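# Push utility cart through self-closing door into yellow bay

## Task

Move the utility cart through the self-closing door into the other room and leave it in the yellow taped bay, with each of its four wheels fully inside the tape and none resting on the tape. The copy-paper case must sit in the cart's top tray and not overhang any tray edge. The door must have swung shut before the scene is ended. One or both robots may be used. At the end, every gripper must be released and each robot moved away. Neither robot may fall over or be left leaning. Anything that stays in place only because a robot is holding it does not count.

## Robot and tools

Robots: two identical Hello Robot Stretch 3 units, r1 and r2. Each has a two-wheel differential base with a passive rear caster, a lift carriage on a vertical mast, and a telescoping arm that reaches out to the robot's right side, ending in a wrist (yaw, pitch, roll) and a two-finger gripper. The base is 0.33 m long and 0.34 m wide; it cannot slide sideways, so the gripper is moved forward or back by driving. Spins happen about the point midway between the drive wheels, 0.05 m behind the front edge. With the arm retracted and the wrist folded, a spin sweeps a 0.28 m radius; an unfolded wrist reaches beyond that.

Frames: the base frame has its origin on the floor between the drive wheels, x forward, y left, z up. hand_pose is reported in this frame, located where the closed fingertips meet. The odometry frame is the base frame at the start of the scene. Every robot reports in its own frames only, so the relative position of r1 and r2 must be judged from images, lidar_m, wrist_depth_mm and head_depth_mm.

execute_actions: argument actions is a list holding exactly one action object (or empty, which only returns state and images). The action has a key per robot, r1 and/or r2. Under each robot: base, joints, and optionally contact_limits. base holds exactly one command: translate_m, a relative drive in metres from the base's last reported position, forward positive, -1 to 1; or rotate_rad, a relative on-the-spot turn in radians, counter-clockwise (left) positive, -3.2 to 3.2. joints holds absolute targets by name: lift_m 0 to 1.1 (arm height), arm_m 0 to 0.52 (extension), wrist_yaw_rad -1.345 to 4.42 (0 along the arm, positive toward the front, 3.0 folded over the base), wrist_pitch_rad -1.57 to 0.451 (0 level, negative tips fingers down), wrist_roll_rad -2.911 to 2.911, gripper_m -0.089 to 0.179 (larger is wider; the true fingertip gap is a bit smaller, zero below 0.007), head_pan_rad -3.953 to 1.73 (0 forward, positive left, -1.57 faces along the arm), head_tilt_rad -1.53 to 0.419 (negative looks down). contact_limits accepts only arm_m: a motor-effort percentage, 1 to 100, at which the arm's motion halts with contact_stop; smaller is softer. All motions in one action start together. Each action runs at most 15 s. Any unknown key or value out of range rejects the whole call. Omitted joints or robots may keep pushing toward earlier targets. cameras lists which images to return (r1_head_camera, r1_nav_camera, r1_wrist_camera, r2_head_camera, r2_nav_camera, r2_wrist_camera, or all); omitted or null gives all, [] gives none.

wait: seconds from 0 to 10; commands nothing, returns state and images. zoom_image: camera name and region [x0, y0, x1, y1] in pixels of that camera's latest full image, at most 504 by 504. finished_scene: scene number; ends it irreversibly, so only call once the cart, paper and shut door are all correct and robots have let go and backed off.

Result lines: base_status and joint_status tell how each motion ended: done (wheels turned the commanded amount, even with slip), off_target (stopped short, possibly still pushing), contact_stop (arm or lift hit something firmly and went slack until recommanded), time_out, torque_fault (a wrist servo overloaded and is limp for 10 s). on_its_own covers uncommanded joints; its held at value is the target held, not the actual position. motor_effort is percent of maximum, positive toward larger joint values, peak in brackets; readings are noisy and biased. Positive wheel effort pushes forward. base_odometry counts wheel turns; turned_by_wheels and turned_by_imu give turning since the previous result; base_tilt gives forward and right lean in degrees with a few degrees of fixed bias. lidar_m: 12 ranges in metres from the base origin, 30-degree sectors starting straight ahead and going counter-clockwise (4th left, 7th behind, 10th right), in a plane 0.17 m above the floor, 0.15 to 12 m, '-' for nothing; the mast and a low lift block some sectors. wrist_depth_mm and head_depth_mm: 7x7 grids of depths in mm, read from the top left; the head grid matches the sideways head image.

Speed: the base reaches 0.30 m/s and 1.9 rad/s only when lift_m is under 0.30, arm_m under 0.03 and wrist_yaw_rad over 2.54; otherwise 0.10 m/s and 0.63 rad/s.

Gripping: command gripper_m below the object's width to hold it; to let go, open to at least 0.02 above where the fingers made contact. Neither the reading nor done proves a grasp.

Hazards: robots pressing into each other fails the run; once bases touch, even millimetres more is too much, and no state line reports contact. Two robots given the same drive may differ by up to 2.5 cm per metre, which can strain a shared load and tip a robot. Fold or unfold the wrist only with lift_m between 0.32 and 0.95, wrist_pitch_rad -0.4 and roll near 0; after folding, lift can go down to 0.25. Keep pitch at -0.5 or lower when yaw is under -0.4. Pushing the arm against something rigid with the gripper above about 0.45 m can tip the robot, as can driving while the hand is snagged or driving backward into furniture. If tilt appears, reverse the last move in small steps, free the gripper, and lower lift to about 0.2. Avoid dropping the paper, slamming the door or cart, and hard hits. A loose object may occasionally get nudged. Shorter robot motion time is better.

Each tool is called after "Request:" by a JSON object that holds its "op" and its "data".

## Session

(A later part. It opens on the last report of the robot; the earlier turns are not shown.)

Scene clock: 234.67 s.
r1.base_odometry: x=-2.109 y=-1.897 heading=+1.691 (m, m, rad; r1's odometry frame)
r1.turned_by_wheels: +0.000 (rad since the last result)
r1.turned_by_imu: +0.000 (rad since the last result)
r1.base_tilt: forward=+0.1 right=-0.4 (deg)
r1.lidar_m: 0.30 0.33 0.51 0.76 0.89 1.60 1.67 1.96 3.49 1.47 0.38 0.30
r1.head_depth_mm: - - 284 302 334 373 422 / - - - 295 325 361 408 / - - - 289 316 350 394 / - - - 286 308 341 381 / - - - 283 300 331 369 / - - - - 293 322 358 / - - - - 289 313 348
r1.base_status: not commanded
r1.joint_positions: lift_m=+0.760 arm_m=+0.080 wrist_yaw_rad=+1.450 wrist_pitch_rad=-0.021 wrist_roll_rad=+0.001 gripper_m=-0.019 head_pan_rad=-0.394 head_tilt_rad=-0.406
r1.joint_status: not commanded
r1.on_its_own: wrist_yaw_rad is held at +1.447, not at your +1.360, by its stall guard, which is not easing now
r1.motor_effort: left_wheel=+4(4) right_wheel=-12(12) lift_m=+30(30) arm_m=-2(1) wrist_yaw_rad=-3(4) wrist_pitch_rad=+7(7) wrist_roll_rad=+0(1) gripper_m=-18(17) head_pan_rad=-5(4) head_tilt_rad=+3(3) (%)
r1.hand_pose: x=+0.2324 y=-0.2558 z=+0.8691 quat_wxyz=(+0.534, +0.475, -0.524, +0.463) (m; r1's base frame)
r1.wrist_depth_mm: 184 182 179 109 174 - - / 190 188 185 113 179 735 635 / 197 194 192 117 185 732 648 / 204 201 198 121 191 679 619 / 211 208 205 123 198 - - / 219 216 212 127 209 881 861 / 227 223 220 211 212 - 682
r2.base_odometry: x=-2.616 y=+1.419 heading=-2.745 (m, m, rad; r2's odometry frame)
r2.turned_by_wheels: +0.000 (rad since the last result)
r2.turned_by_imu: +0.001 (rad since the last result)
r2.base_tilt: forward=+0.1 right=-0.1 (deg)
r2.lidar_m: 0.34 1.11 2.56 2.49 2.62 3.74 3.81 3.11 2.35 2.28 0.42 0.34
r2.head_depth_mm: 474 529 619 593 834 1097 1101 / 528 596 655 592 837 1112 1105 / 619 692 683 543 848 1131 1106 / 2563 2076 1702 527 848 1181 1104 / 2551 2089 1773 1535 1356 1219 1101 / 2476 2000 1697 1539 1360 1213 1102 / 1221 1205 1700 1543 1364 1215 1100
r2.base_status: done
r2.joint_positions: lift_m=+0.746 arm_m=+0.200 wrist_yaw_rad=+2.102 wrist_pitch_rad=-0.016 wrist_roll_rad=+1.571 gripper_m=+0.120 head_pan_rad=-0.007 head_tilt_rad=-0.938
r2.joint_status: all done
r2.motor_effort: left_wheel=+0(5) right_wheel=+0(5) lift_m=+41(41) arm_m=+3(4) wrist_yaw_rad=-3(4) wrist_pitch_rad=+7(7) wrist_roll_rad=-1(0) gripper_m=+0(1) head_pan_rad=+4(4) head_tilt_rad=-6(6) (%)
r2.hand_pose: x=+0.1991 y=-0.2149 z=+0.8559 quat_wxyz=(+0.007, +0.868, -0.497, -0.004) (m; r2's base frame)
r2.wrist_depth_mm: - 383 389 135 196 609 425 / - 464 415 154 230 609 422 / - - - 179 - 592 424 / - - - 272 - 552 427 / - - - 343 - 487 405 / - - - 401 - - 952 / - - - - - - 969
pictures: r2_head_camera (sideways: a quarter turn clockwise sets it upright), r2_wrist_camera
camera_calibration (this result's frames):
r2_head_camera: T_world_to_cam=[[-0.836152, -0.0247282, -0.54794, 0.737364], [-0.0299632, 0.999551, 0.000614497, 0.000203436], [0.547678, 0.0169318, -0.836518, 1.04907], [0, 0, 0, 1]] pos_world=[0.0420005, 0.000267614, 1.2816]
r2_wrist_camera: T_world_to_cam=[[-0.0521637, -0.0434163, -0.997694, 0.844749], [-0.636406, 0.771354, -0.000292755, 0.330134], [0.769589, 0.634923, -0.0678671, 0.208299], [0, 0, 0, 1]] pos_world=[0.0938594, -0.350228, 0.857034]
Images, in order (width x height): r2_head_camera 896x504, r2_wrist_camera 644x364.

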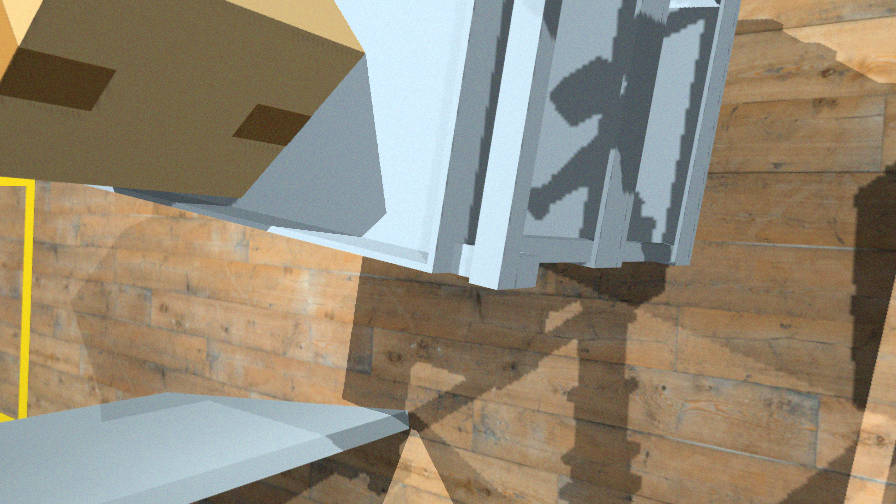

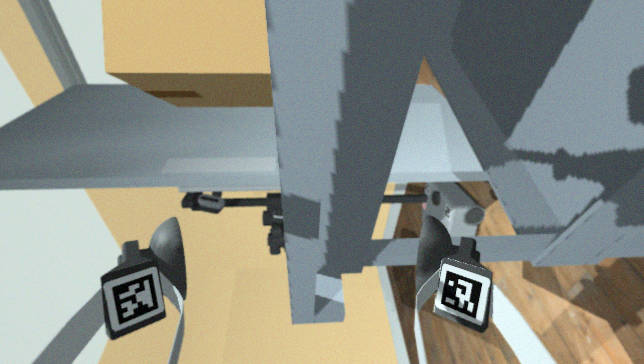

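Request:
{"op": "execute_actions", "data": {"actions": [{"r2":{"base":{"translate_m":0.1}}}], "cameras": ["r2_head_camera","r2_wrist_camera"]}}

Scene clock: 237.00 s.
r1.base_odometry: x=-2.109 y=-1.897 heading=+1.691 (m, m, rad; r1's odometry frame)
r1.turned_by_wheels: +0.000 (rad since the last result)
r1.turned_by_imu: +0.000 (rad since the last result)
r1.base_tilt: forward=+0.2 right=-0.4 (deg)
r1.lidar_m: 0.30 0.33 0.52 0.76 0.89 1.60 1.67 1.96 3.48 1.38 0.38 0.31
r1.head_depth_mm: - - 284 303 334 373 422 / - - - 295 325 361 407 / - - - 290 316 350 394 / - - - 286 308 340 381 / - - - 283 300 331 369 / - - - - 293 322 358 / - - - - 289 313 347
r1.base_status: not commanded
r1.joint_positions: lift_m=+0.760 arm_m=+0.080 wrist_yaw_rad=+1.450 wrist_pitch_rad=-0.021 wrist_roll_rad=+0.001 gripper_m=-0.019 head_pan_rad=-0.394 head_tilt_rad=-0.406
r1.joint_status: not commanded
r1.on_its_own: wrist_yaw_rad is held at +1.447, not at your +1.360, by its stall guard, which is not easing now
r1.motor_effort: left_wheel=+4(4) right_wheel=-12(12) lift_m=+30(30) arm_m=-1(1) wrist_yaw_rad=-4(3) wrist_pitch_rad=+7(7) wrist_roll_rad=+0(1) gripper_m=-17(18) head_pan_rad=-5(4) head_tilt_rad=+2(2) (%)
r1.hand_pose: x=+0.2324 y=-0.2558 z=+0.8691 quat_wxyz=(+0.534, +0.475, -0.524, +0.463) (m; r1's base frame)
r1.wrist_depth_mm: 185 182 180 109 174 - - / 190 188 185 113 179 748 636 / 197 194 191 117 186 734 643 / 205 200 197 121 191 686 628 / 211 209 204 123 197 - - / 219 215 212 127 209 894 860 / 227 224 220 211 212 - 678
r2.base_odometry: x=-2.708 y=+1.380 heading=-2.746 (m, m, rad; r2's odometry frame)
r2.turned_by_wheels: +0.000 (rad since the last result)
r2.turned_by_imu: +0.000 (rad since the last result)
r2.base_tilt: forward=+0.1 right=-0.1 (deg)
r2.lidar_m: 0.24 1.02 2.55 2.49 2.61 3.73 3.91 3.12 2.35 2.29 0.30 0.24
r2.head_depth_mm: 435 455 514 579 523 703 1078 / 461 513 588 592 499 772 1090 / 2419 609 655 593 492 786 1103 / 2561 2105 1772 615 471 982 1100 / 2553 2089 1778 1532 1362 1215 1102 / 2551 1985 1725 1510 1356 1217 1099 / 1268 1206 1307 1507 1359 1211 1100
r2.base_status: done
r2.joint_positions: lift_m=+0.746 arm_m=+0.200 wrist_yaw_rad=+2.114 wrist_pitch_rad=-0.027 wrist_roll_rad=+1.577 gripper_m=+0.120 head_pan_rad=-0.007 head_tilt_rad=-0.938
r2.joint_status: not commanded
r2.on_its_own: wrist_yaw_rad is at rest, and its effort (-16) is outside its rest range (-12 to +12)
r2.motor_effort: left_wheel=-4(5) right_wheel=+15(17) lift_m=+41(41) arm_m=+3(4) wrist_yaw_rad=-16(17) wrist_pitch_rad=+11(12) wrist_roll_rad=-2(3) gripper_m=+0(0) head_pan_rad=+3(2) head_tilt_rad=-6(6) (%)
r2.hand_pose: x=+0.1974 y=-0.2127 z=+0.8530 quat_wxyz=(+0.011, +0.871, -0.492, -0.009) (m; r2's base frame)
r2.wrist_depth_mm: 301 302 - - 96 97 415 / - 308 - - 108 113 419 / - - - - 125 507 418 / - - 51 51 148 522 421 / - - 67 63 182 - 420 / - - - 84 248 - 393 / - - - 123 - - 882
pictures: r2_head_camera (sideways: a quarter turn clockwise sets it upright), r2_wrist_camera
camera_calibration (this result's frames):
r2_head_camera: T_world_to_cam=[[-0.836192, -0.0247277, -0.547878, 0.737285], [-0.0299629, 0.999551, 0.000617187, 0.000199933], [0.547617, 0.0169321, -0.836558, 1.04912], [0, 0, 0, 1]] pos_world=[0.041999, 0.000267616, 1.2816]
r2_wrist_camera: T_world_to_cam=[[-0.0641636, -0.044912, -0.996928, 0.843292], [-0.644953, 0.76419, 0.00708295, 0.321187], [0.761524, 0.643426, -0.0779993, 0.220117], [0, 0, 0, 1]] pos_world=[0.0936347, -0.349203, 0.855595]
Images, in order (width x height): r2_head_camera 896x504, r2_wrist_camera 644x364.

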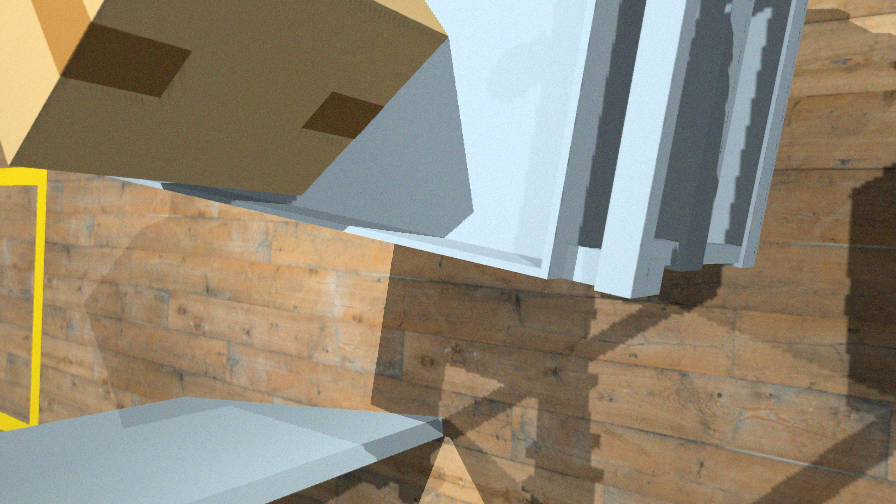

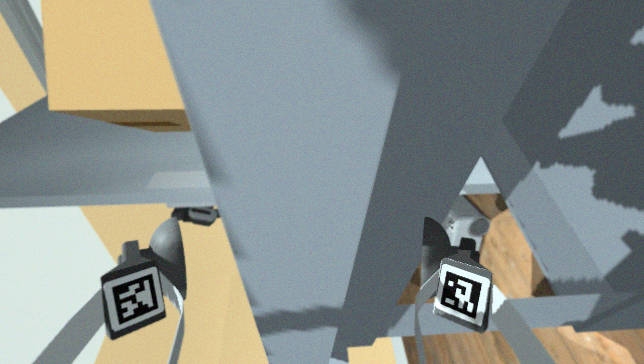

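Request:
{"op": "execute_actions", "data": {"actions": [{"r2":{"joints":{"gripper_m":-0.03}}}], "cameras": []}}

Request:
{"op": "execute_actions", "data": {"actions": [{"r2":{"joints":{"arm_m":0.31},"contact_limits":{"arm_m":35}}}], "cameras": ["r2_head_camera","r2_nav_camera"]}}

Scene clock: 239.23 s.
r1.base_odometry: x=-2.109 y=-1.897 heading=+1.691 (m, m, rad; r1's odometry frame)
r1.turned_by_wheels: +0.000 (rad since the last result)
r1.turned_by_imu: +0.000 (rad since the last result)
r1.base_tilt: forward=+0.1 right=-0.4 (deg)
r1.lidar_m: 0.30 0.33 0.52 0.76 0.89 1.60 1.67 1.96 3.49 1.38 0.38 0.31
r1.head_depth_mm: - - 284 303 334 373 421 / - - - 295 325 361 408 / - - - 290 316 351 394 / - - - 286 308 340 381 / - - - 283 300 331 369 / - - - - 293 322 358 / - - - - 288 313 347
r1.base_status: not commanded
r1.joint_positions: lift_m=+0.760 arm_m=+0.080 wrist_yaw_rad=+1.450 wrist_pitch_rad=-0.021 wrist_roll_rad=+0.001 gripper_m=-0.019 head_pan_rad=-0.394 head_tilt_rad=-0.406
r1.joint_status: not commanded
r1.on_its_own: wrist_yaw_rad is held at +1.447, not at your +1.360, by its stall guard, which is not easing now
r1.motor_effort: left_wheel=+4(4) right_wheel=-12(12) lift_m=+30(30) arm_m=-1(1) wrist_yaw_rad=-3(3) wrist_pitch_rad=+7(7) wrist_roll_rad=+0(1) gripper_m=-18(17) head_pan_rad=-4(4) head_tilt_rad=+2(3) (%)
r1.hand_pose: x=+0.2324 y=-0.2558 z=+0.8691 quat_wxyz=(+0.534, +0.475, -0.524, +0.463) (m; r1's base frame)
r1.wrist_depth_mm: 185 182 180 109 174 - - / 190 188 186 114 179 744 648 / 197 195 191 117 185 731 646 / 204 202 198 121 191 676 620 / 211 208 205 123 198 - - / 219 215 213 127 209 867 849 / 228 224 220 211 212 - 687
r2.base_odometry: x=-2.708 y=+1.380 heading=-2.746 (m, m, rad; r2's odometry frame)
r2.turned_by_wheels: +0.000 (rad since the last result)
r2.turned_by_imu: +0.001 (rad since the last result)
r2.base_tilt: forward=+0.2 right=-0.1 (deg)
r2.lidar_m: 0.25 1.02 2.55 2.49 2.61 3.73 3.92 3.12 2.35 2.29 0.30 0.25
r2.head_depth_mm: 440 460 519 582 522 717 1074 / 466 518 594 591 504 774 1091 / 2410 620 654 592 480 798 1104 / 2544 2104 1774 613 470 981 1104 / 2553 2085 1777 1536 1364 1213 1103 / 2555 1990 1733 1514 1353 1212 1100 / 1264 1205 1342 1510 1352 1216 1099
r2.base_status: not commanded
r2.joint_positions: lift_m=+0.746 arm_m=+0.200 wrist_yaw_rad=+2.129 wrist_pitch_rad=-0.022 wrist_roll_rad=+1.588 gripper_m=-0.028 head_pan_rad=-0.007 head_tilt_rad=-0.938
r2.joint_status: all done
r2.on_its_own: wrist_yaw_rad is at rest, and its effort (-35) is outside its rest range (-12 to +12)
r2.motor_effort: left_wheel=-2(4) right_wheel=+15(16) lift_m=+41(41) arm_m=+3(2) wrist_yaw_rad=-35(36) wrist_pitch_rad=+9(31) wrist_roll_rad=-6(6) gripper_m=-42(99) head_pan_rad=+4(4) head_tilt_rad=-5(5) (%)
r2.hand_pose: x=+0.1954 y=-0.2092 z=+0.8543 quat_wxyz=(+0.006, +0.875, -0.485, -0.013) (m; r2's base frame)
r2.wrist_depth_mm: 302 303 - - 100 102 416 / - 308 - - 114 119 421 / - - 49 49 132 530 420 / - - 61 58 158 523 426 / - - - 72 202 - 422 / - - 91 93 - - 370 / - - - 148 - - 974
pictures: none
No camera images: the call's "cameras" was empty. Leave "cameras" out to get every camera's image.

Scene clock: 241.33 s.
r1.base_odometry: x=-2.109 y=-1.897 heading=+1.691 (m, m, rad; r1's odometry frame)
r1.turned_by_wheels: +0.000 (rad since the last result)
r1.turned_by_imu: +0.000 (rad since the last result)
r1.base_tilt: forward=+0.1 right=-0.5 (deg)
r1.lidar_m: 0.30 0.33 0.51 0.76 0.89 1.60 1.67 1.96 3.51 1.38 0.38 0.30
r1.head_depth_mm: - - 284 302 334 373 421 / - - - 295 325 361 408 / - - - 290 316 350 394 / - - - 286 308 340 381 / - - - 283 300 331 369 / - - - - 293 322 357 / - - - - 289 314 348
r1.base_status: not commanded
r1.joint_positions: lift_m=+0.760 arm_m=+0.080 wrist_yaw_rad=+1.450 wrist_pitch_rad=-0.021 wrist_roll_rad=+0.001 gripper_m=-0.019 head_pan_rad=-0.394 head_tilt_rad=-0.406
r1.joint_status: not commanded
r1.on_its_own: wrist_yaw_rad is held at +1.447, not at your +1.360, by its stall guard, which is not easing now
r1.motor_effort: left_wheel=+4(4) right_wheel=-12(12) lift_m=+30(30) arm_m=-1(1) wrist_yaw_rad=-3(3) wrist_pitch_rad=+7(7) wrist_roll_rad=+1(1) gripper_m=-18(17) head_pan_rad=-4(4) head_tilt_rad=+3(2) (%)
r1.hand_pose: x=+0.2324 y=-0.2558 z=+0.8691 quat_wxyz=(+0.534, +0.475, -0.524, +0.463) (m; r1's base frame)
r1.wrist_depth_mm: 185 182 180 109 174 - - / 190 188 185 114 180 762 678 / 197 194 191 117 186 762 690 / 203 201 198 121 191 684 659 / 211 208 205 123 198 - - / 219 216 213 127 209 863 850 / 227 225 220 211 213 - -
r2.base_odometry: x=-2.708 y=+1.380 heading=-2.745 (m, m, rad; r2's odometry frame)
r2.turned_by_wheels: +0.001 (rad since the last result)
r2.turned_by_imu: +0.001 (rad since the last result)
r2.base_tilt: forward=+0.2 right=-0.1 (deg)
r2.lidar_m: 0.29 1.02 2.56 2.49 2.62 3.74 3.91 3.12 2.35 2.29 0.29 0.22
r2.head_depth_mm: 444 484 555 590 522 494 1087 / 505 533 620 591 522 447 1090 / 2546 835 981 896 790 727 1090 / 2541 2099 1777 1540 1364 1218 1105 / 2551 2098 1768 1535 1355 1214 1098 / 2552 1993 1718 1506 1355 1213 1099 / 1255 1202 1348 1507 1354 1212 1103
r2.base_status: not commanded
r2.joint_positions: lift_m=+0.746 arm_m=+0.309 wrist_yaw_rad=+2.228 wrist_pitch_rad=-0.020 wrist_roll_rad=+1.579 gripper_m=-0.017 head_pan_rad=-0.007 head_tilt_rad=-0.939
r2.joint_status: all done
r2.on_its_own: wrist_yaw_rad is held at +2.221, not at your +2.100, by its stall guard, which is not easing now; gripper_m is held at -0.018, not at your -0.030, by its stall guard, which is still easing
r2.motor_effort: left_wheel=+4(5) right_wheel=-7(14) lift_m=+42(41) arm_m=+5(7) wrist_yaw_rad=-9(69) wrist_pitch_rad=+9(9) wrist_roll_rad=-3(6) gripper_m=-33(42) head_pan_rad=+3(3) head_tilt_rad=-5(6) (%)
r2.contact_limits: arm_m 35 (drawing in: default 14, maximum 24; extending or still: default 22, maximum 35)
r2.hand_pose: x=+0.1810 y=-0.2981 z=+0.8548 quat_wxyz=(+0.008, +0.897, -0.441, -0.008) (m; r2's base frame)
r2.wrist_depth_mm: - 313 - - 104 107 420 / - 316 49 49 117 127 421 / - - 58 56 136 541 419 / - - - 66 161 533 426 / - - - 79 200 - 427 / - - 101 100 - - 389 / - - - 157 - - 897
pictures: r2_head_camera (sideways: a quarter turn clockwise sets it upright), r2_nav_camera (sideways: a quarter turn counterclockwise sets it upright)
camera_calibration (this result's frames):
r2_head_camera: T_world_to_cam=[[-0.83628, -0.024727, -0.547744, 0.73711], [-0.0299626, 0.999551, 0.000623081, 0.000192258], [0.547483, 0.0169329, -0.836646, 1.04924], [0, 0, 0, 1]] pos_world=[0.0419957, 0.000267632, 1.28159]
r2_nav_camera: T_world_to_cam=[[0.806255, -0.00654481, 0.591532, -0.727456], [-0.014581, -0.999855, 0.00881129, 0.0400123], [0.591388, -0.0157293, -0.806234, 0.99599], [0, 0, 0, 1]] pos_world=[-0.00191783, 0.0509117, 1.23296]
Images, in order (width x height): r2_head_camera 896x504, r2_nav_camera 672x504.

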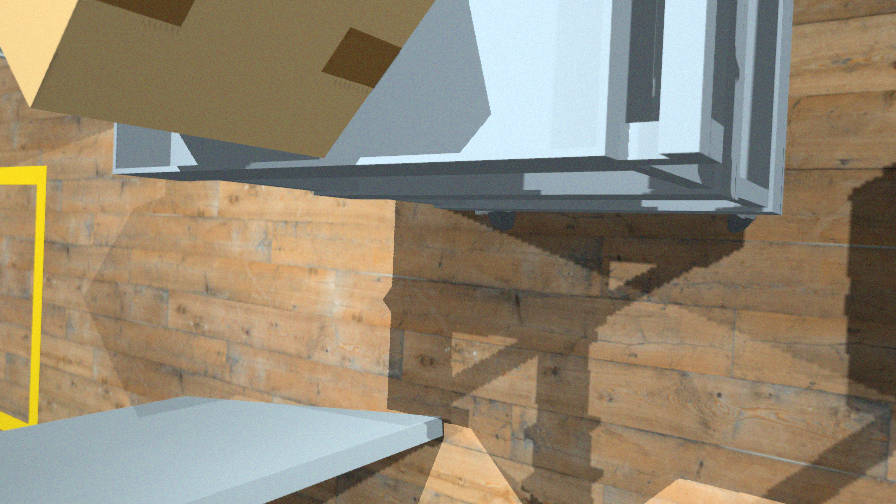

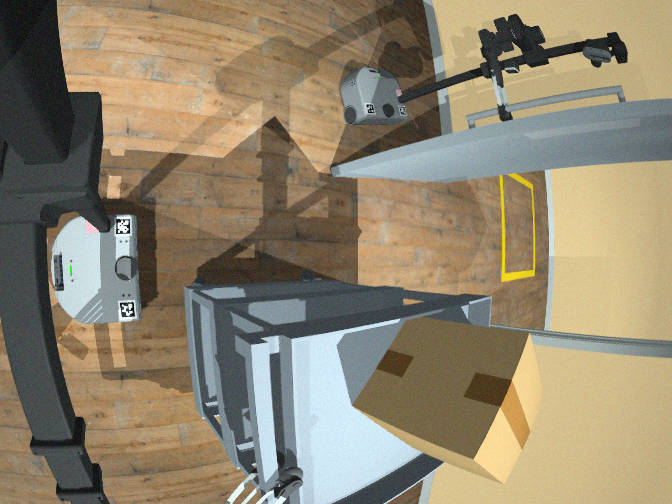

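Request:
{"op": "execute_actions", "data": {"actions": [{"r2":{"joints":{"arm_m":0.42,"wrist_yaw_rad":2.25},"contact_limits":{"arm_m":35}}}], "cameras": ["r2_head_camera","r2_nav_camera"]}}

Scene clock: 244.23 s.
r1.base_odometry: x=-2.109 y=-1.897 heading=+1.691 (m, m, rad; r1's odometry frame)
r1.turned_by_wheels: +0.000 (rad since the last result)
r1.turned_by_imu: +0.000 (rad since the last result)
r1.base_tilt: forward=+0.1 right=-0.4 (deg)
r1.lidar_m: 0.30 0.33 0.51 0.76 0.89 1.60 1.67 1.96 3.49 1.38 0.38 0.30
r1.head_depth_mm: - - 284 303 334 373 421 / - - - 295 324 361 408 / - - - 290 316 350 394 / - - - 286 308 340 381 / - - - 283 300 331 370 / - - - - 293 322 357 / - - - - 289 314 347
r1.base_status: not commanded
r1.joint_positions: lift_m=+0.760 arm_m=+0.080 wrist_yaw_rad=+1.450 wrist_pitch_rad=-0.021 wrist_roll_rad=+0.001 gripper_m=-0.019 head_pan_rad=-0.394 head_tilt_rad=-0.406
r1.joint_status: not commanded
r1.on_its_own: wrist_yaw_rad is held at +1.447, not at your +1.360, by its stall guard, which is not easing now
r1.motor_effort: left_wheel=+4(4) right_wheel=-12(12) lift_m=+30(30) arm_m=-1(2) wrist_yaw_rad=-4(3) wrist_pitch_rad=+7(7) wrist_roll_rad=+1(1) gripper_m=-18(16) head_pan_rad=-5(4) head_tilt_rad=+3(4) (%)
r1.hand_pose: x=+0.2324 y=-0.2558 z=+0.8691 quat_wxyz=(+0.534, +0.475, -0.524, +0.463) (m; r1's base frame)
r1.wrist_depth_mm: 185 182 179 109 174 - - / 191 188 185 113 180 794 713 / 197 194 192 117 186 799 726 / 204 201 197 121 191 685 692 / 211 208 204 123 198 - - / 219 216 213 127 209 760 748 / 227 224 220 211 213 - -
r2.base_odometry: x=-2.708 y=+1.380 heading=-2.746 (m, m, rad; r2's odometry frame)
r2.turned_by_wheels: -0.001 (rad since the last result)
r2.turned_by_imu: -0.001 (rad since the last result)
r2.base_tilt: forward=+0.2 right=-0.1 (deg)
r2.lidar_m: 0.49 1.02 2.55 2.49 2.61 3.73 3.90 3.13 2.35 2.29 0.24 0.23
r2.head_depth_mm: 1640 495 569 591 502 489 1073 / 2543 782 624 616 850 771 1073 / 2557 1982 1052 1041 1200 1168 1087 / 2555 2098 1771 1546 1356 1218 1098 / 2527 2100 1764 1540 1360 1216 1105 / 2545 1978 1738 1507 1359 1218 1100 / 1264 1203 1345 1508 1360 1213 1098
r2.base_status: not commanded
r2.joint_positions: lift_m=+0.746 arm_m=+0.420 wrist_yaw_rad=+2.312 wrist_pitch_rad=-0.019 wrist_roll_rad=+1.577 gripper_m=-0.006 head_pan_rad=-0.007 head_tilt_rad=-0.940
r2.joint_status: wrist_yaw_rad off_target (ended at +2.312, target +2.250); the others done
r2.on_its_own: wrist_yaw_rad is held at +2.295, not at your +2.250, by its stall guard, which is not easing now; gripper_m is held at -0.008, not at your -0.030, by its stall guard, which is not easing now; wrist_yaw_rad is at rest, and its effort (-21) is outside its rest range (-12 to +12)
r2.motor_effort: left_wheel=-5(13) right_wheel=+13(22) lift_m=+41(41) arm_m=+3(7) wrist_yaw_rad=-21(48) wrist_pitch_rad=+8(9) wrist_roll_rad=-2(3) gripper_m=-23(34) head_pan_rad=+2(3) head_tilt_rad=-5(6) (%)
r2.contact_limits: arm_m 35 (drawing in: default 14, maximum 24; extending or still: default 22, maximum 35)
r2.hand_pose: x=+0.1672 y=-0.3919 z=+0.8550 quat_wxyz=(+0.008, +0.915, -0.403, -0.006) (m; r2's base frame)
r2.wrist_depth_mm: - 328 60 59 119 126 418 / - 329 337 66 133 535 422 / - 402 334 75 151 599 422 / - - - 88 176 557 426 / - - - 102 216 - 428 / - - - 123 - - 403 / - - - 177 350 - 852
pictures: r2_head_camera (sideways: a quarter turn clockwise sets it upright), r2_nav_camera (sideways: a quarter turn counterclockwise sets it upright)
camera_calibration (this result's frames):
r2_head_camera: T_world_to_cam=[[-0.836838, -0.0248268, -0.546887, 0.735996], [-0.0300857, 0.999547, 0.000660735, 0.000143988], [0.546623, 0.0170064, -0.837206, 1.04997], [0, 0, 0, 1]] pos_world=[0.0419749, 0.000272213, 1.28155]
r2_nav_camera: T_world_to_cam=[[0.806862, -0.00644904, 0.590705, -0.726382], [-0.0144482, -0.999857, 0.00881931, 0.0400011], [0.590563, -0.0156506, -0.80684, 0.996783], [0, 0, 0, 1]] pos_world=[-0.00199481, 0.0509111, 1.23297]
Images, in order (width x height): r2_head_camera 896x504, r2_nav_camera 672x504.

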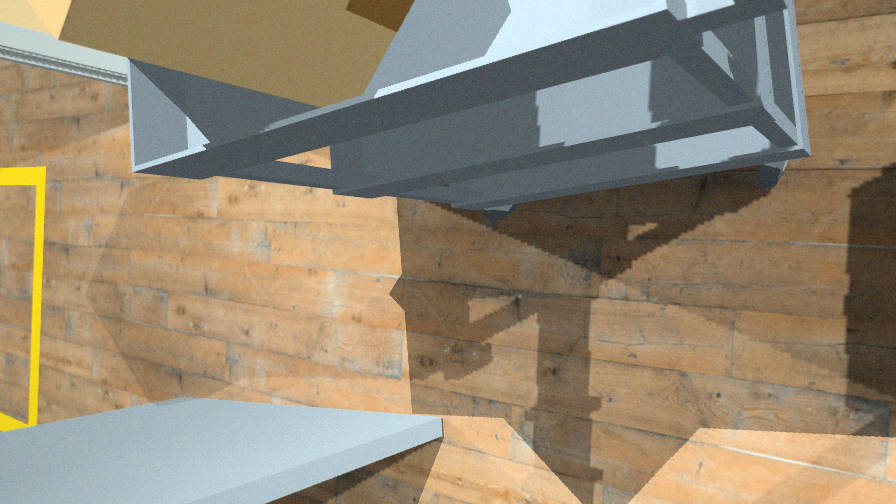

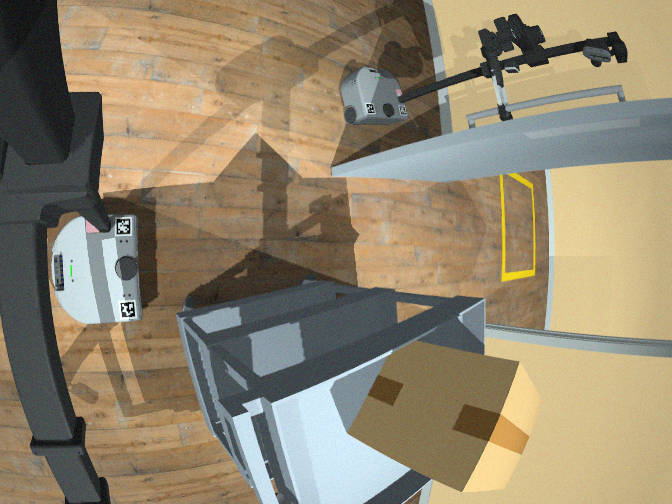

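Request:
{"op": "execute_actions", "data": {"actions": [{"r2":{"base":{"translate_m":0.2},"joints":{"wrist_yaw_rad":2.3}}}], "cameras": ["r2_head_camera","r2_nav_camera"]}}

Scene clock: 247.67 s.
r1.base_odometry: x=-2.109 y=-1.897 heading=+1.691 (m, m, rad; r1's odometry frame)
r1.turned_by_wheels: +0.000 (rad since the last result)
r1.turned_by_imu: +0.000 (rad since the last result)
r1.base_tilt: forward=+0.1 right=-0.4 (deg)
r1.lidar_m: 0.30 0.33 0.52 0.76 0.89 1.60 1.67 1.96 3.52 5.00 0.38 0.30
r1.head_depth_mm: - - 284 303 334 373 422 / - - - 295 325 362 407 / - - - 290 316 350 394 / - - - 286 308 341 381 / - - - 283 300 331 369 / - - - - 293 322 358 / - - - - 289 313 347
r1.base_status: not commanded
r1.joint_positions: lift_m=+0.760 arm_m=+0.080 wrist_yaw_rad=+1.450 wrist_pitch_rad=-0.021 wrist_roll_rad=+0.001 gripper_m=-0.019 head_pan_rad=-0.394 head_tilt_rad=-0.406
r1.joint_status: not commanded
r1.on_its_own: wrist_yaw_rad is held at +1.447, not at your +1.360, by its stall guard, which is not easing now
r1.motor_effort: left_wheel=+4(4) right_wheel=-12(12) lift_m=+30(30) arm_m=-1(1) wrist_yaw_rad=-3(3) wrist_pitch_rad=+7(7) wrist_roll_rad=+0(1) gripper_m=-17(17) head_pan_rad=-4(4) head_tilt_rad=+3(3) (%)
r1.hand_pose: x=+0.2324 y=-0.2558 z=+0.8691 quat_wxyz=(+0.534, +0.475, -0.524, +0.463) (m; r1's base frame)
r1.wrist_depth_mm: 184 181 179 109 174 - - / 191 188 184 113 180 810 751 / 197 195 191 117 186 798 729 / 204 201 198 121 192 706 706 / 212 208 205 123 197 - - / 219 215 212 127 209 771 761 / 228 225 220 211 213 - -
r2.base_odometry: x=-2.892 y=+1.303 heading=-2.746 (m, m, rad; r2's odometry frame)
r2.turned_by_wheels: -0.001 (rad since the last result)
r2.turned_by_imu: -0.283 (rad since the last result)
r2.base_tilt: forward=+0.1 right=+0.0 (deg)
r2.lidar_m: 0.26 0.88 0.89 2.50 2.50 2.94 4.05 4.06 2.61 2.28 0.16 0.18
r2.head_depth_mm: 427 358 403 494 521 467 422 / 426 367 422 524 522 468 710 / 1670 378 444 544 531 783 1002 / 1726 747 681 590 890 1178 1101 / 2560 2088 728 1458 1317 1227 1101 / 2540 2093 1770 1539 1360 1211 1098 / 2548 2084 1777 1536 1358 1218 1104
r2.base_status: done
r2.joint_positions: lift_m=+0.746 arm_m=+0.420 wrist_yaw_rad=+2.413 wrist_pitch_rad=-0.020 wrist_roll_rad=+1.577 gripper_m=-0.006 head_pan_rad=-0.007 head_tilt_rad=-0.940
r2.joint_status: wrist_yaw_rad off_target (ended at +2.413, target +2.300)
r2.on_its_own: wrist_yaw_rad is held at +2.420, not at your +2.300, by its stall guard, which is not easing now; gripper_m is held at -0.008, not at your -0.030, by its stall guard, which is not easing now
r2.motor_effort: left_wheel=-8(15) right_wheel=+16(30) lift_m=+41(41) arm_m=+1(3) wrist_yaw_rad=+7(56) wrist_pitch_rad=+8(9) wrist_roll_rad=-2(3) gripper_m=-23(23) head_pan_rad=+3(3) head_tilt_rad=-5(5) (%)
r2.hand_pose: x=+0.1489 y=-0.3742 z=+0.8549 quat_wxyz=(+0.009, +0.934, -0.356, -0.006) (m; r2's base frame)
r2.wrist_depth_mm: - 387 386 78 135 534 422 / - 370 373 85 146 567 422 / - 353 360 93 159 612 422 / - 403 375 102 176 614 425 / - - - 112 198 573 424 / - - - 124 - - 425 / - - - 148 262 - 387
pictures: r2_head_camera (sideways: a quarter turn clockwise sets it upright), r2_nav_camera (sideways: a quarter turn counterclockwise sets it upright)
camera_calibration (this result's frames):
r2_head_camera: T_world_to_cam=[[-0.836838, -0.0248268, -0.546887, 0.735996], [-0.0300858, 0.999547, 0.00066073, 0.000143994], [0.546623, 0.0170064, -0.837206, 1.04997], [0, 0, 0, 1]] pos_world=[0.0419749, 0.000272215, 1.28155]
r2_nav_camera: T_world_to_cam=[[0.806862, -0.006449, 0.590705, -0.726382], [-0.0144482, -0.999857, 0.0088193, 0.0400011], [0.590563, -0.0156506, -0.80684, 0.996783], [0, 0, 0, 1]] pos_world=[-0.0019948, 0.0509111, 1.23297]
Images, in order (width x height): r2_head_camera 896x504, r2_nav_camera 672x504.

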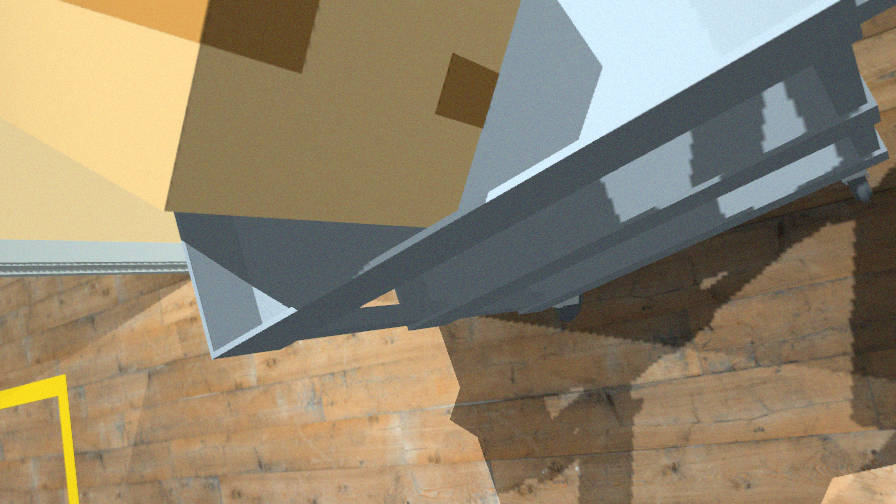

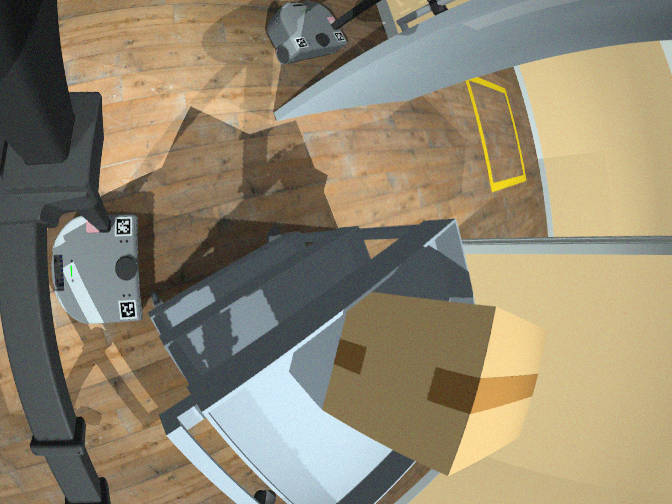

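Request:
{"op": "execute_actions", "data": {"actions": [{"r2":{"joints":{"gripper_m":0.12,"wrist_yaw_rad":2.35}}}], "cameras": []}}

Request:
{"op": "execute_actions", "data": {"actions": [{"r2":{"base":{"translate_m":-0.3}}}], "cameras": ["r2_nav_camera"]}}

Scene clock: 249.93 s.
r1.base_odometry: x=-2.109 y=-1.897 heading=+1.691 (m, m, rad; r1's odometry frame)
r1.turned_by_wheels: +0.000 (rad since the last result)
r1.turned_by_imu: +0.000 (rad since the last result)
r1.base_tilt: forward=+0.1 right=-0.5 (deg)
r1.lidar_m: 0.30 0.33 0.52 0.76 0.89 1.61 1.67 1.96 3.48 5.01 0.38 0.31
r1.head_depth_mm: - - 284 303 334 373 421 / - - - 295 325 361 408 / - - - 290 316 350 394 / - - - 286 308 341 381 / - - - 283 300 330 369 / - - - - 293 322 358 / - - - - 289 313 347
r1.base_status: not commanded
r1.joint_positions: lift_m=+0.760 arm_m=+0.080 wrist_yaw_rad=+1.450 wrist_pitch_rad=-0.021 wrist_roll_rad=+0.001 gripper_m=-0.019 head_pan_rad=-0.394 head_tilt_rad=-0.406
r1.joint_status: not commanded
r1.on_its_own: wrist_yaw_rad is held at +1.447, not at your +1.360, by its stall guard, which is not easing now
r1.motor_effort: left_wheel=+4(4) right_wheel=-12(12) lift_m=+30(30) arm_m=-1(1) wrist_yaw_rad=-4(3) wrist_pitch_rad=+7(7) wrist_roll_rad=+1(0) gripper_m=-17(18) head_pan_rad=-4(4) head_tilt_rad=+3(3) (%)
r1.hand_pose: x=+0.2324 y=-0.2558 z=+0.8691 quat_wxyz=(+0.534, +0.475, -0.524, +0.463) (m; r1's base frame)
r1.wrist_depth_mm: 184 182 180 109 174 - - / 190 188 185 113 180 800 775 / 196 194 191 117 185 796 734 / 204 201 198 121 191 704 713 / 211 208 204 123 198 - - / 219 216 213 127 209 782 770 / 228 224 220 212 214 - -
r2.base_odometry: x=-2.893 y=+1.303 heading=-2.746 (m, m, rad; r2's odometry frame)
r2.turned_by_wheels: +0.001 (rad since the last result)
r2.turned_by_imu: +0.001 (rad since the last result)
r2.base_tilt: forward=+0.2 right=-0.1 (deg)
r2.lidar_m: 0.26 0.89 0.89 2.50 2.51 2.93 4.06 4.07 2.60 2.28 0.17 0.18
r2.head_depth_mm: 426 358 405 496 522 467 435 / 426 367 424 526 522 481 717 / 1682 379 445 534 545 785 1011 / 1716 746 682 626 895 1182 1100 / 2546 2091 730 1457 1317 1218 1104 / 2554 2089 1769 1531 1355 1213 1102 / 2522 2085 1771 1535 1356 1214 1102
r2.base_status: not commanded
r2.joint_positions: lift_m=+0.746 arm_m=+0.420 wrist_yaw_rad=+2.353 wrist_pitch_rad=-0.015 wrist_roll_rad=+1.577 gripper_m=+0.120 head_pan_rad=-0.007 head_tilt_rad=-0.940
r2.joint_status: all done
r2.motor_effort: left_wheel=+0(9) right_wheel=+1(25) lift_m=+41(42) arm_m=+0(0) wrist_yaw_rad=-5(56) wrist_pitch_rad=+7(8) wrist_roll_rad=-2(3) gripper_m=+0(98) head_pan_rad=+4(4) head_tilt_rad=-5(5) (%)
r2.hand_pose: x=+0.1601 y=-0.3846 z=+0.8560 quat_wxyz=(+0.006, +0.923, -0.384, -0.006) (m; r2's base frame)
r2.wrist_depth_mm: - 418 410 79 135 542 421 / - 388 391 84 145 570 424 / - 372 371 92 156 608 426 / - 358 362 99 170 613 424 / - - - 108 185 570 429 / - - - 119 204 518 431 / - - - 133 236 - 400
pictures: none
No camera images: the call's "cameras" was empty. Leave "cameras" out to get every camera's image.

Scene clock: 254.33 s.
r1.base_odometry: x=-2.109 y=-1.897 heading=+1.691 (m, m, rad; r1's odometry frame)
r1.turned_by_wheels: +0.000 (rad since the last result)
r1.turned_by_imu: +0.000 (rad since the last result)
r1.base_tilt: forward=+0.1 right=-0.5 (deg)
r1.lidar_m: 0.30 0.33 0.52 0.76 0.89 1.60 1.67 1.96 3.51 1.43 0.38 0.30
r1.head_depth_mm: - - 284 302 334 373 421 / - - - 295 325 362 407 / - - - 290 316 351 394 / - - - 286 308 340 381 / - - - 283 300 331 369 / - - - - 293 322 358 / - - - - 289 313 347
r1.base_status: not commanded
r1.joint_positions: lift_m=+0.760 arm_m=+0.080 wrist_yaw_rad=+1.450 wrist_pitch_rad=-0.021 wrist_roll_rad=+0.001 gripper_m=-0.019 head_pan_rad=-0.394 head_tilt_rad=-0.406
r1.joint_status: not commanded
r1.on_its_own: wrist_yaw_rad is held at +1.447, not at your +1.360, by its stall guard, which is not easing now
r1.motor_effort: left_wheel=+4(4) right_wheel=-12(12) lift_m=+30(30) arm_m=-1(1) wrist_yaw_rad=-3(4) wrist_pitch_rad=+7(7) wrist_roll_rad=+1(0) gripper_m=-17(17) head_pan_rad=-3(4) head_tilt_rad=+3(3) (%)
r1.hand_pose: x=+0.2324 y=-0.2558 z=+0.8691 quat_wxyz=(+0.534, +0.475, -0.524, +0.463) (m; r1's base frame)
r1.wrist_depth_mm: 184 182 180 109 174 - - / 191 188 185 114 180 798 768 / 198 194 191 117 185 803 728 / 204 201 197 121 191 717 715 / 212 208 205 123 198 - - / 219 216 213 127 208 776 780 / 228 225 220 212 214 - -
r2.base_odometry: x=-2.616 y=+1.419 heading=-2.746 (m, m, rad; r2's odometry frame)
r2.turned_by_wheels: +0.000 (rad since the last result)
r2.turned_by_imu: +0.001 (rad since the last result)
r2.base_tilt: forward=+0.2 right=-0.1 (deg)
r2.lidar_m: 0.47 1.13 1.63 2.43 2.43 2.86 3.77 3.78 2.69 2.35 0.80 0.41
r2.head_depth_mm: 555 642 683 547 1190 1223 1103 / 574 667 682 649 894 1218 1098 / 594 683 689 979 1163 1200 1103 / 908 773 1126 1334 1334 1212 1098 / 2488 1987 1691 1505 1359 1221 1098 / 2544 2078 1769 1544 1359 1214 1099 / 2553 2087 1775 1537 1352 1209 1107
r2.base_status: done
r2.joint_positions: lift_m=+0.746 arm_m=+0.420 wrist_yaw_rad=+2.353 wrist_pitch_rad=-0.016 wrist_roll_rad=+1.577 gripper_m=+0.120 head_pan_rad=-0.007 head_tilt_rad=-0.940
r2.joint_status: not commanded
r2.motor_effort: left_wheel=+0(3) right_wheel=+0(5) lift_m=+41(41) arm_m=+0(0) wrist_yaw_rad=-4(3) wrist_pitch_rad=+7(7) wrist_roll_rad=-3(2) gripper_m=+1(0) head_pan_rad=+2(3) head_tilt_rad=-5(5) (%)
r2.hand_pose: x=+0.1601 y=-0.3847 z=+0.8560 quat_wxyz=(+0.007, +0.923, -0.384, -0.006) (m; r2's base frame)
r2.wrist_depth_mm: - - 545 379 962 607 408 / - - 643 414 - 612 443 / - - - 444 - 586 677 / - - - 456 - - 894 / - - - - - - 963 / - - - - - - 962 / - - - - - - 959
pictures: r2_nav_camera (sideways: a quarter turn counterclockwise sets it upright)
camera_calibration (this result's frames):
r2_nav_camera: T_world_to_cam=[[0.806862, -0.00644895, 0.590705, -0.726382], [-0.0144481, -0.999857, 0.0088193, 0.0400011], [0.590563, -0.0156505, -0.80684, 0.996782], [0, 0, 0, 1]] pos_world=[-0.0019948, 0.0509111, 1.23297]
Images, in order (width x height): r2_nav_camera 672x504.

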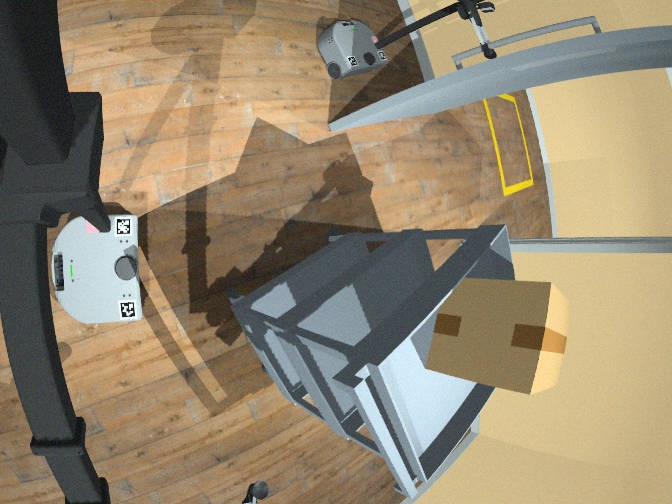

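Request:
{"op": "execute_actions", "data": {"actions": [{"r2":{"base":{"rotate_rad":1.51},"joints":{"arm_m":0.06,"wrist_yaw_rad":2.1}}}], "cameras": []}}

Request:
{"op": "execute_actions", "data": {"actions": [{"r2":{"base":{"translate_m":-0.45}}}], "cameras": []}}

Request:
{"op": "execute_actions", "data": {"actions": [{"r2":{"base":{"rotate_rad":-1.06}}}], "cameras": ["r2_head_camera","r2_nav_camera","r2_wrist_camera"]}}

Scene clock: 258.47 s.
r1.base_odometry: x=-2.109 y=-1.897 heading=+1.691 (m, m, rad; r1's odometry frame)
r1.turned_by_wheels: +0.000 (rad since the last result)
r1.turned_by_imu: +0.000 (rad since the last result)
r1.base_tilt: forward=+0.1 right=-0.4 (deg)
r1.lidar_m: 0.30 0.33 0.51 0.76 0.89 1.60 1.67 1.96 3.51 1.49 0.38 0.31
r1.head_depth_mm: - - 284 302 334 373 422 / - - - 295 325 361 408 / - - - 290 316 351 394 / - - - 286 308 340 381 / - - - 283 300 331 369 / - - - - 293 322 358 / - - - - 289 313 347
r1.base_status: not commanded
r1.joint_positions: lift_m=+0.760 arm_m=+0.080 wrist_yaw_rad=+1.450 wrist_pitch_rad=-0.021 wrist_roll_rad=+0.001 gripper_m=-0.019 head_pan_rad=-0.394 head_tilt_rad=-0.406
r1.joint_status: not commanded
r1.on_its_own: wrist_yaw_rad is held at +1.447, not at your +1.360, by its stall guard, which is not easing now
r1.motor_effort: left_wheel=+4(4) right_wheel=-12(12) lift_m=+30(30) arm_m=-1(1) wrist_yaw_rad=-3(4) wrist_pitch_rad=+7(7) wrist_roll_rad=+0(1) gripper_m=-17(18) head_pan_rad=-3(4) head_tilt_rad=+2(3) (%)
r1.hand_pose: x=+0.2324 y=-0.2558 z=+0.8691 quat_wxyz=(+0.534, +0.475, -0.524, +0.463) (m; r1's base frame)
r1.wrist_depth_mm: 184 182 180 109 174 - - / 190 188 185 113 180 789 - / 197 194 191 117 185 777 784 / 204 201 198 121 192 711 705 / 212 208 204 123 198 - - / 218 216 212 127 210 770 774 / 227 224 220 211 213 - -
r2.base_odometry: x=-2.616 y=+1.419 heading=-1.236 (m, m, rad; r2's odometry frame)
r2.turned_by_wheels: +1.510 (rad since the last result)
r2.turned_by_imu: +1.316 (rad since the last result)
r2.base_tilt: forward=+0.2 right=-0.1 (deg)
r2.lidar_m: 2.51 2.44 2.57 3.63 3.81 3.19 2.39 2.33 0.55 0.42 0.70 1.15
r2.head_depth_mm: 2507 2098 1707 1535 1361 1240 1092 / 2520 2084 1777 1539 1412 1203 1101 / 2510 2099 1770 1534 1366 1200 1100 / 2426 2076 1764 1543 1358 1221 1101 / 2362 2094 1769 1539 1355 1211 1103 / 2306 2075 1762 1529 1352 1215 1102 / 2203 2075 1761 1529 1360 1214 1100
r2.base_status: done
r2.joint_positions: lift_m=+0.746 arm_m=+0.060 wrist_yaw_rad=+2.100 wrist_pitch_rad=-0.026 wrist_roll_rad=+1.572 gripper_m=+0.120 head_pan_rad=-0.006 head_tilt_rad=-0.942
r2.joint_status: all done
r2.motor_effort: left_wheel=-1(28) right_wheel=+2(37) lift_m=+41(41) arm_m=-1(2) wrist_yaw_rad=-2(6) wrist_pitch_rad=+11(33) wrist_roll_rad=-1(2) gripper_m=-1(7) head_pan_rad=+3(2) head_tilt_rad=-4(5) (%)
r2.hand_pose: x=+0.1992 y=-0.0762 z=+0.8534 quat_wxyz=(+0.011, +0.867, -0.498, -0.007) (m; r2's base frame)
r2.wrist_depth_mm: - - - - - - 950 / - - - - - - 945 / - - - - - - 922 / - - - - - - 944 / - - - - - - 946 / - - - - - - 958 / - - - - - - 944
pictures: none
No camera images: the call's "cameras" was empty. Leave "cameras" out to get every camera's image.

Scene clock: 264.37 s.
r1.base_odometry: x=-2.109 y=-1.897 heading=+1.691 (m, m, rad; r1's odometry frame)
r1.turned_by_wheels: +0.000 (rad since the last result)
r1.turned_by_imu: +0.001 (rad since the last result)
r1.base_tilt: forward=+0.0 right=-0.4 (deg)
r1.lidar_m: 0.30 0.33 0.52 0.76 0.89 1.60 1.67 1.96 3.49 5.03 0.38 0.30
r1.head_depth_mm: - - 284 303 334 373 421 / - - - 295 325 361 407 / - - - 290 316 351 394 / - - - 286 308 341 381 / - - - 283 300 331 370 / - - - - 293 322 358 / - - - - 288 313 347
r1.base_status: not commanded
r1.joint_positions: lift_m=+0.760 arm_m=+0.080 wrist_yaw_rad=+1.450 wrist_pitch_rad=-0.021 wrist_roll_rad=+0.001 gripper_m=-0.019 head_pan_rad=-0.394 head_tilt_rad=-0.406
r1.joint_status: not commanded
r1.on_its_own: wrist_yaw_rad is held at +1.447, not at your +1.360, by its stall guard, which is not easing now
r1.motor_effort: left_wheel=+4(4) right_wheel=-12(12) lift_m=+30(30) arm_m=-1(1) wrist_yaw_rad=-4(3) wrist_pitch_rad=+7(7) wrist_roll_rad=+0(1) gripper_m=-18(17) head_pan_rad=-4(4) head_tilt_rad=+3(3) (%)
r1.hand_pose: x=+0.2324 y=-0.2558 z=+0.8691 quat_wxyz=(+0.534, +0.475, -0.524, +0.463) (m; r1's base frame)
r1.wrist_depth_mm: 185 182 178 109 174 - - / 191 188 186 113 179 779 - / 198 195 191 117 185 775 785 / 204 201 199 121 191 710 712 / 210 208 205 123 198 - - / 219 216 213 127 209 772 761 / 228 225 220 212 213 - -
r2.base_odometry: x=-2.764 y=+1.844 heading=-1.236 (m, m, rad; r2's odometry frame)
r2.turned_by_wheels: +0.000 (rad since the last result)
r2.turned_by_imu: +0.000 (rad since the last result)
r2.base_tilt: forward=+0.1 right=-0.1 (deg)
r2.lidar_m: 2.93 2.85 2.99 3.64 3.58 2.62 1.98 1.93 2.03 0.65 0.61 0.62
r2.head_depth_mm: 2552 1940 1773 1536 1360 1219 1088 / 2546 2094 1783 1537 1407 1205 1106 / 2547 2087 1772 1537 1360 1203 1102 / 2521 2090 1772 1536 1358 1218 1105 / 2544 2096 1771 1536 1361 1210 1098 / 2503 2097 1760 1536 1357 1210 1104 / 2461 2079 1760 1536 1348 1210 1099
r2.base_status: done
r2.joint_positions: lift_m=+0.746 arm_m=+0.060 wrist_yaw_rad=+2.100 wrist_pitch_rad=-0.026 wrist_roll_rad=+1.572 gripper_m=+0.120 head_pan_rad=-0.006 head_tilt_rad=-0.942
r2.joint_status: not commanded
r2.motor_effort: left_wheel=+0(7) right_wheel=+2(2) lift_m=+41(41) arm_m=-2(2) wrist_yaw_rad=+0(1) wrist_pitch_rad=+11(11) wrist_roll_rad=-1(1) gripper_m=-1(1) head_pan_rad=+3(2) head_tilt_rad=-4(4) (%)
r2.hand_pose: x=+0.1992 y=-0.0762 z=+0.8534 quat_wxyz=(+0.011, +0.867, -0.498, -0.007) (m; r2's base frame)
r2.wrist_depth_mm: - - - - - - 949 / - - - - - - 949 / - - - - - - 938 / - - - - - - 960 / - - - - - - 959 / - - - - - - 945 / - - - - - - 952
pictures: none
No camera images: the call's "cameras" was empty. Leave "cameras" out to get every camera's image.

Scene clock: 267.00 s.
r1.base_odometry: x=-2.109 y=-1.897 heading=+1.691 (m, m, rad; r1's odometry frame)
r1.turned_by_wheels: +0.000 (rad since the last result)
r1.turned_by_imu: +0.000 (rad since the last result)
r1.base_tilt: forward=+0.0 right=-0.4 (deg)
r1.lidar_m: 0.30 0.33 0.51 0.76 0.89 1.60 1.67 1.96 3.47 4.99 0.38 0.30
r1.head_depth_mm: - - 284 303 334 373 421 / - - - 295 325 362 408 / - - - 289 316 350 394 / - - - 286 308 341 382 / - - - 283 300 331 369 / - - - - 293 322 358 / - - - - 289 313 347
r1.base_status: not commanded
r1.joint_positions: lift_m=+0.760 arm_m=+0.080 wrist_yaw_rad=+1.450 wrist_pitch_rad=-0.021 wrist_roll_rad=+0.001 gripper_m=-0.019 head_pan_rad=-0.394 head_tilt_rad=-0.406
r1.joint_status: not commanded
r1.on_its_own: wrist_yaw_rad is held at +1.447, not at your +1.360, by its stall guard, which is not easing now
r1.motor_effort: left_wheel=+4(4) right_wheel=-12(12) lift_m=+30(30) arm_m=-1(1) wrist_yaw_rad=-4(3) wrist_pitch_rad=+7(7) wrist_roll_rad=+0(1) gripper_m=-17(18) head_pan_rad=-4(4) head_tilt_rad=+3(3) (%)
r1.hand_pose: x=+0.2324 y=-0.2558 z=+0.8691 quat_wxyz=(+0.534, +0.475, -0.524, +0.463) (m; r1's base frame)
r1.wrist_depth_mm: 185 182 180 109 174 - - / 191 188 185 113 179 787 - / 197 194 191 118 185 774 788 / 204 200 197 121 191 705 709 / 211 208 205 123 198 - - / 219 216 212 127 210 781 755 / 227 224 220 211 214 - -
r2.base_odometry: x=-2.764 y=+1.844 heading=-2.296 (m, m, rad; r2's odometry frame)
r2.turned_by_wheels: -1.060 (rad since the last result)
r2.turned_by_imu: -1.060 (rad since the last result)
r2.base_tilt: forward=+0.2 right=-0.1 (deg)
r2.lidar_m: 0.61 0.62 2.95 2.85 2.97 3.66 3.52 2.71 1.99 1.92 2.00 0.66
r2.head_depth_mm: 2118 730 1703 1531 1359 1236 1087 / 931 802 1060 1218 1386 1200 1104 / 868 805 1099 1286 1326 1198 1103 / 750 799 1078 1284 1312 1217 1101 / 736 800 1076 1029 1293 1212 1098 / 802 800 839 1448 1352 1217 1104 / 2541 2027 1722 1529 1351 1216 1100
r2.base_status: done
r2.joint_positions: lift_m=+0.746 arm_m=+0.060 wrist_yaw_rad=+2.100 wrist_pitch_rad=-0.025 wrist_roll_rad=+1.572 gripper_m=+0.120 head_pan_rad=-0.006 head_tilt_rad=-0.942
r2.joint_status: not commanded
r2.motor_effort: left_wheel=+2(8) right_wheel=-1(6) lift_m=+42(41) arm_m=-2(2) wrist_yaw_rad=-1(1) wrist_pitch_rad=+11(11) wrist_roll_rad=-1(1) gripper_m=-1(1) head_pan_rad=+4(2) head_tilt_rad=-4(4) (%)
r2.hand_pose: x=+0.1992 y=-0.0762 z=+0.8534 quat_wxyz=(+0.011, +0.867, -0.498, -0.007) (m; r2's base frame)
r2.wrist_depth_mm: - - 707 512 - 537 764 / - - 722 554 - 578 775 / - - - 607 - 647 768 / - - - 641 - - 886 / - - - - - - 947 / - - - - - - 925 / - - - - - - 959
pictures: r2_head_camera (sideways: a quarter turn clockwise sets it upright), r2_nav_camera (sideways: a quarter turn counterclockwise sets it upright), r2_wrist_camera
camera_calibration (this result's frames):
r2_head_camera: T_world_to_cam=[[-0.838148, -0.0253381, -0.544854, 0.733357], [-0.0307043, 0.999528, 0.000749863, 0.0000317289], [0.544578, 0.0173579, -0.83853, 1.05171], [0, 0, 0, 1]] pos_world=[0.0419252, 0.000294774, 1.28146]
r2_nav_camera: T_world_to_cam=[[0.808297, -0.00595692, 0.588744, -0.723837], [-0.0138063, -0.999866, 0.00883824, 0.0399726], [0.588612, -0.0152723, -0.808271, 0.998655], [0, 0, 0, 1]] pos_world=[-0.00219367, 0.0509071, 1.23299]
r2_wrist_camera: T_world_to_cam=[[-0.0610337, -0.0473418, -0.997012, 0.849199], [-0.634612, 0.772828, 0.00215213, 0.220866], [0.770417, 0.632848, -0.0772122, 0.127698], [0, 0, 0, 1]] pos_world=[0.0936131, -0.211302, 0.856046]
Images, in order (width x height): r2_head_camera 896x504, r2_nav_camera 672x504, r2_wrist_camera 644x364.

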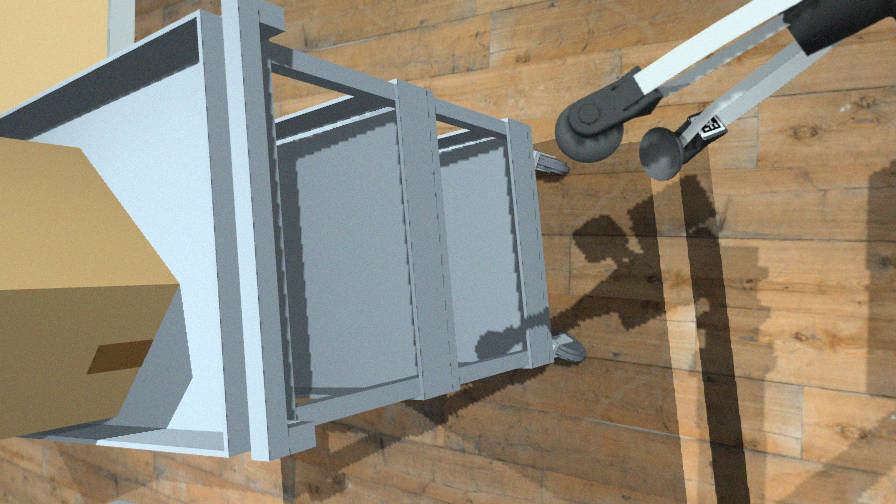

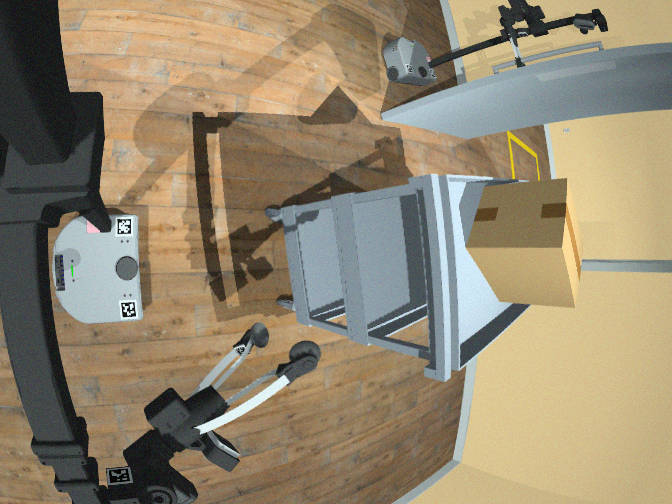

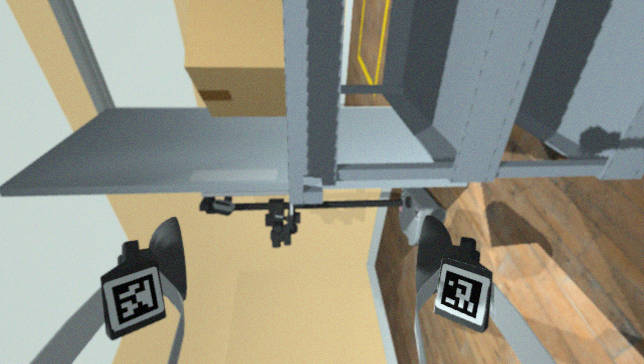

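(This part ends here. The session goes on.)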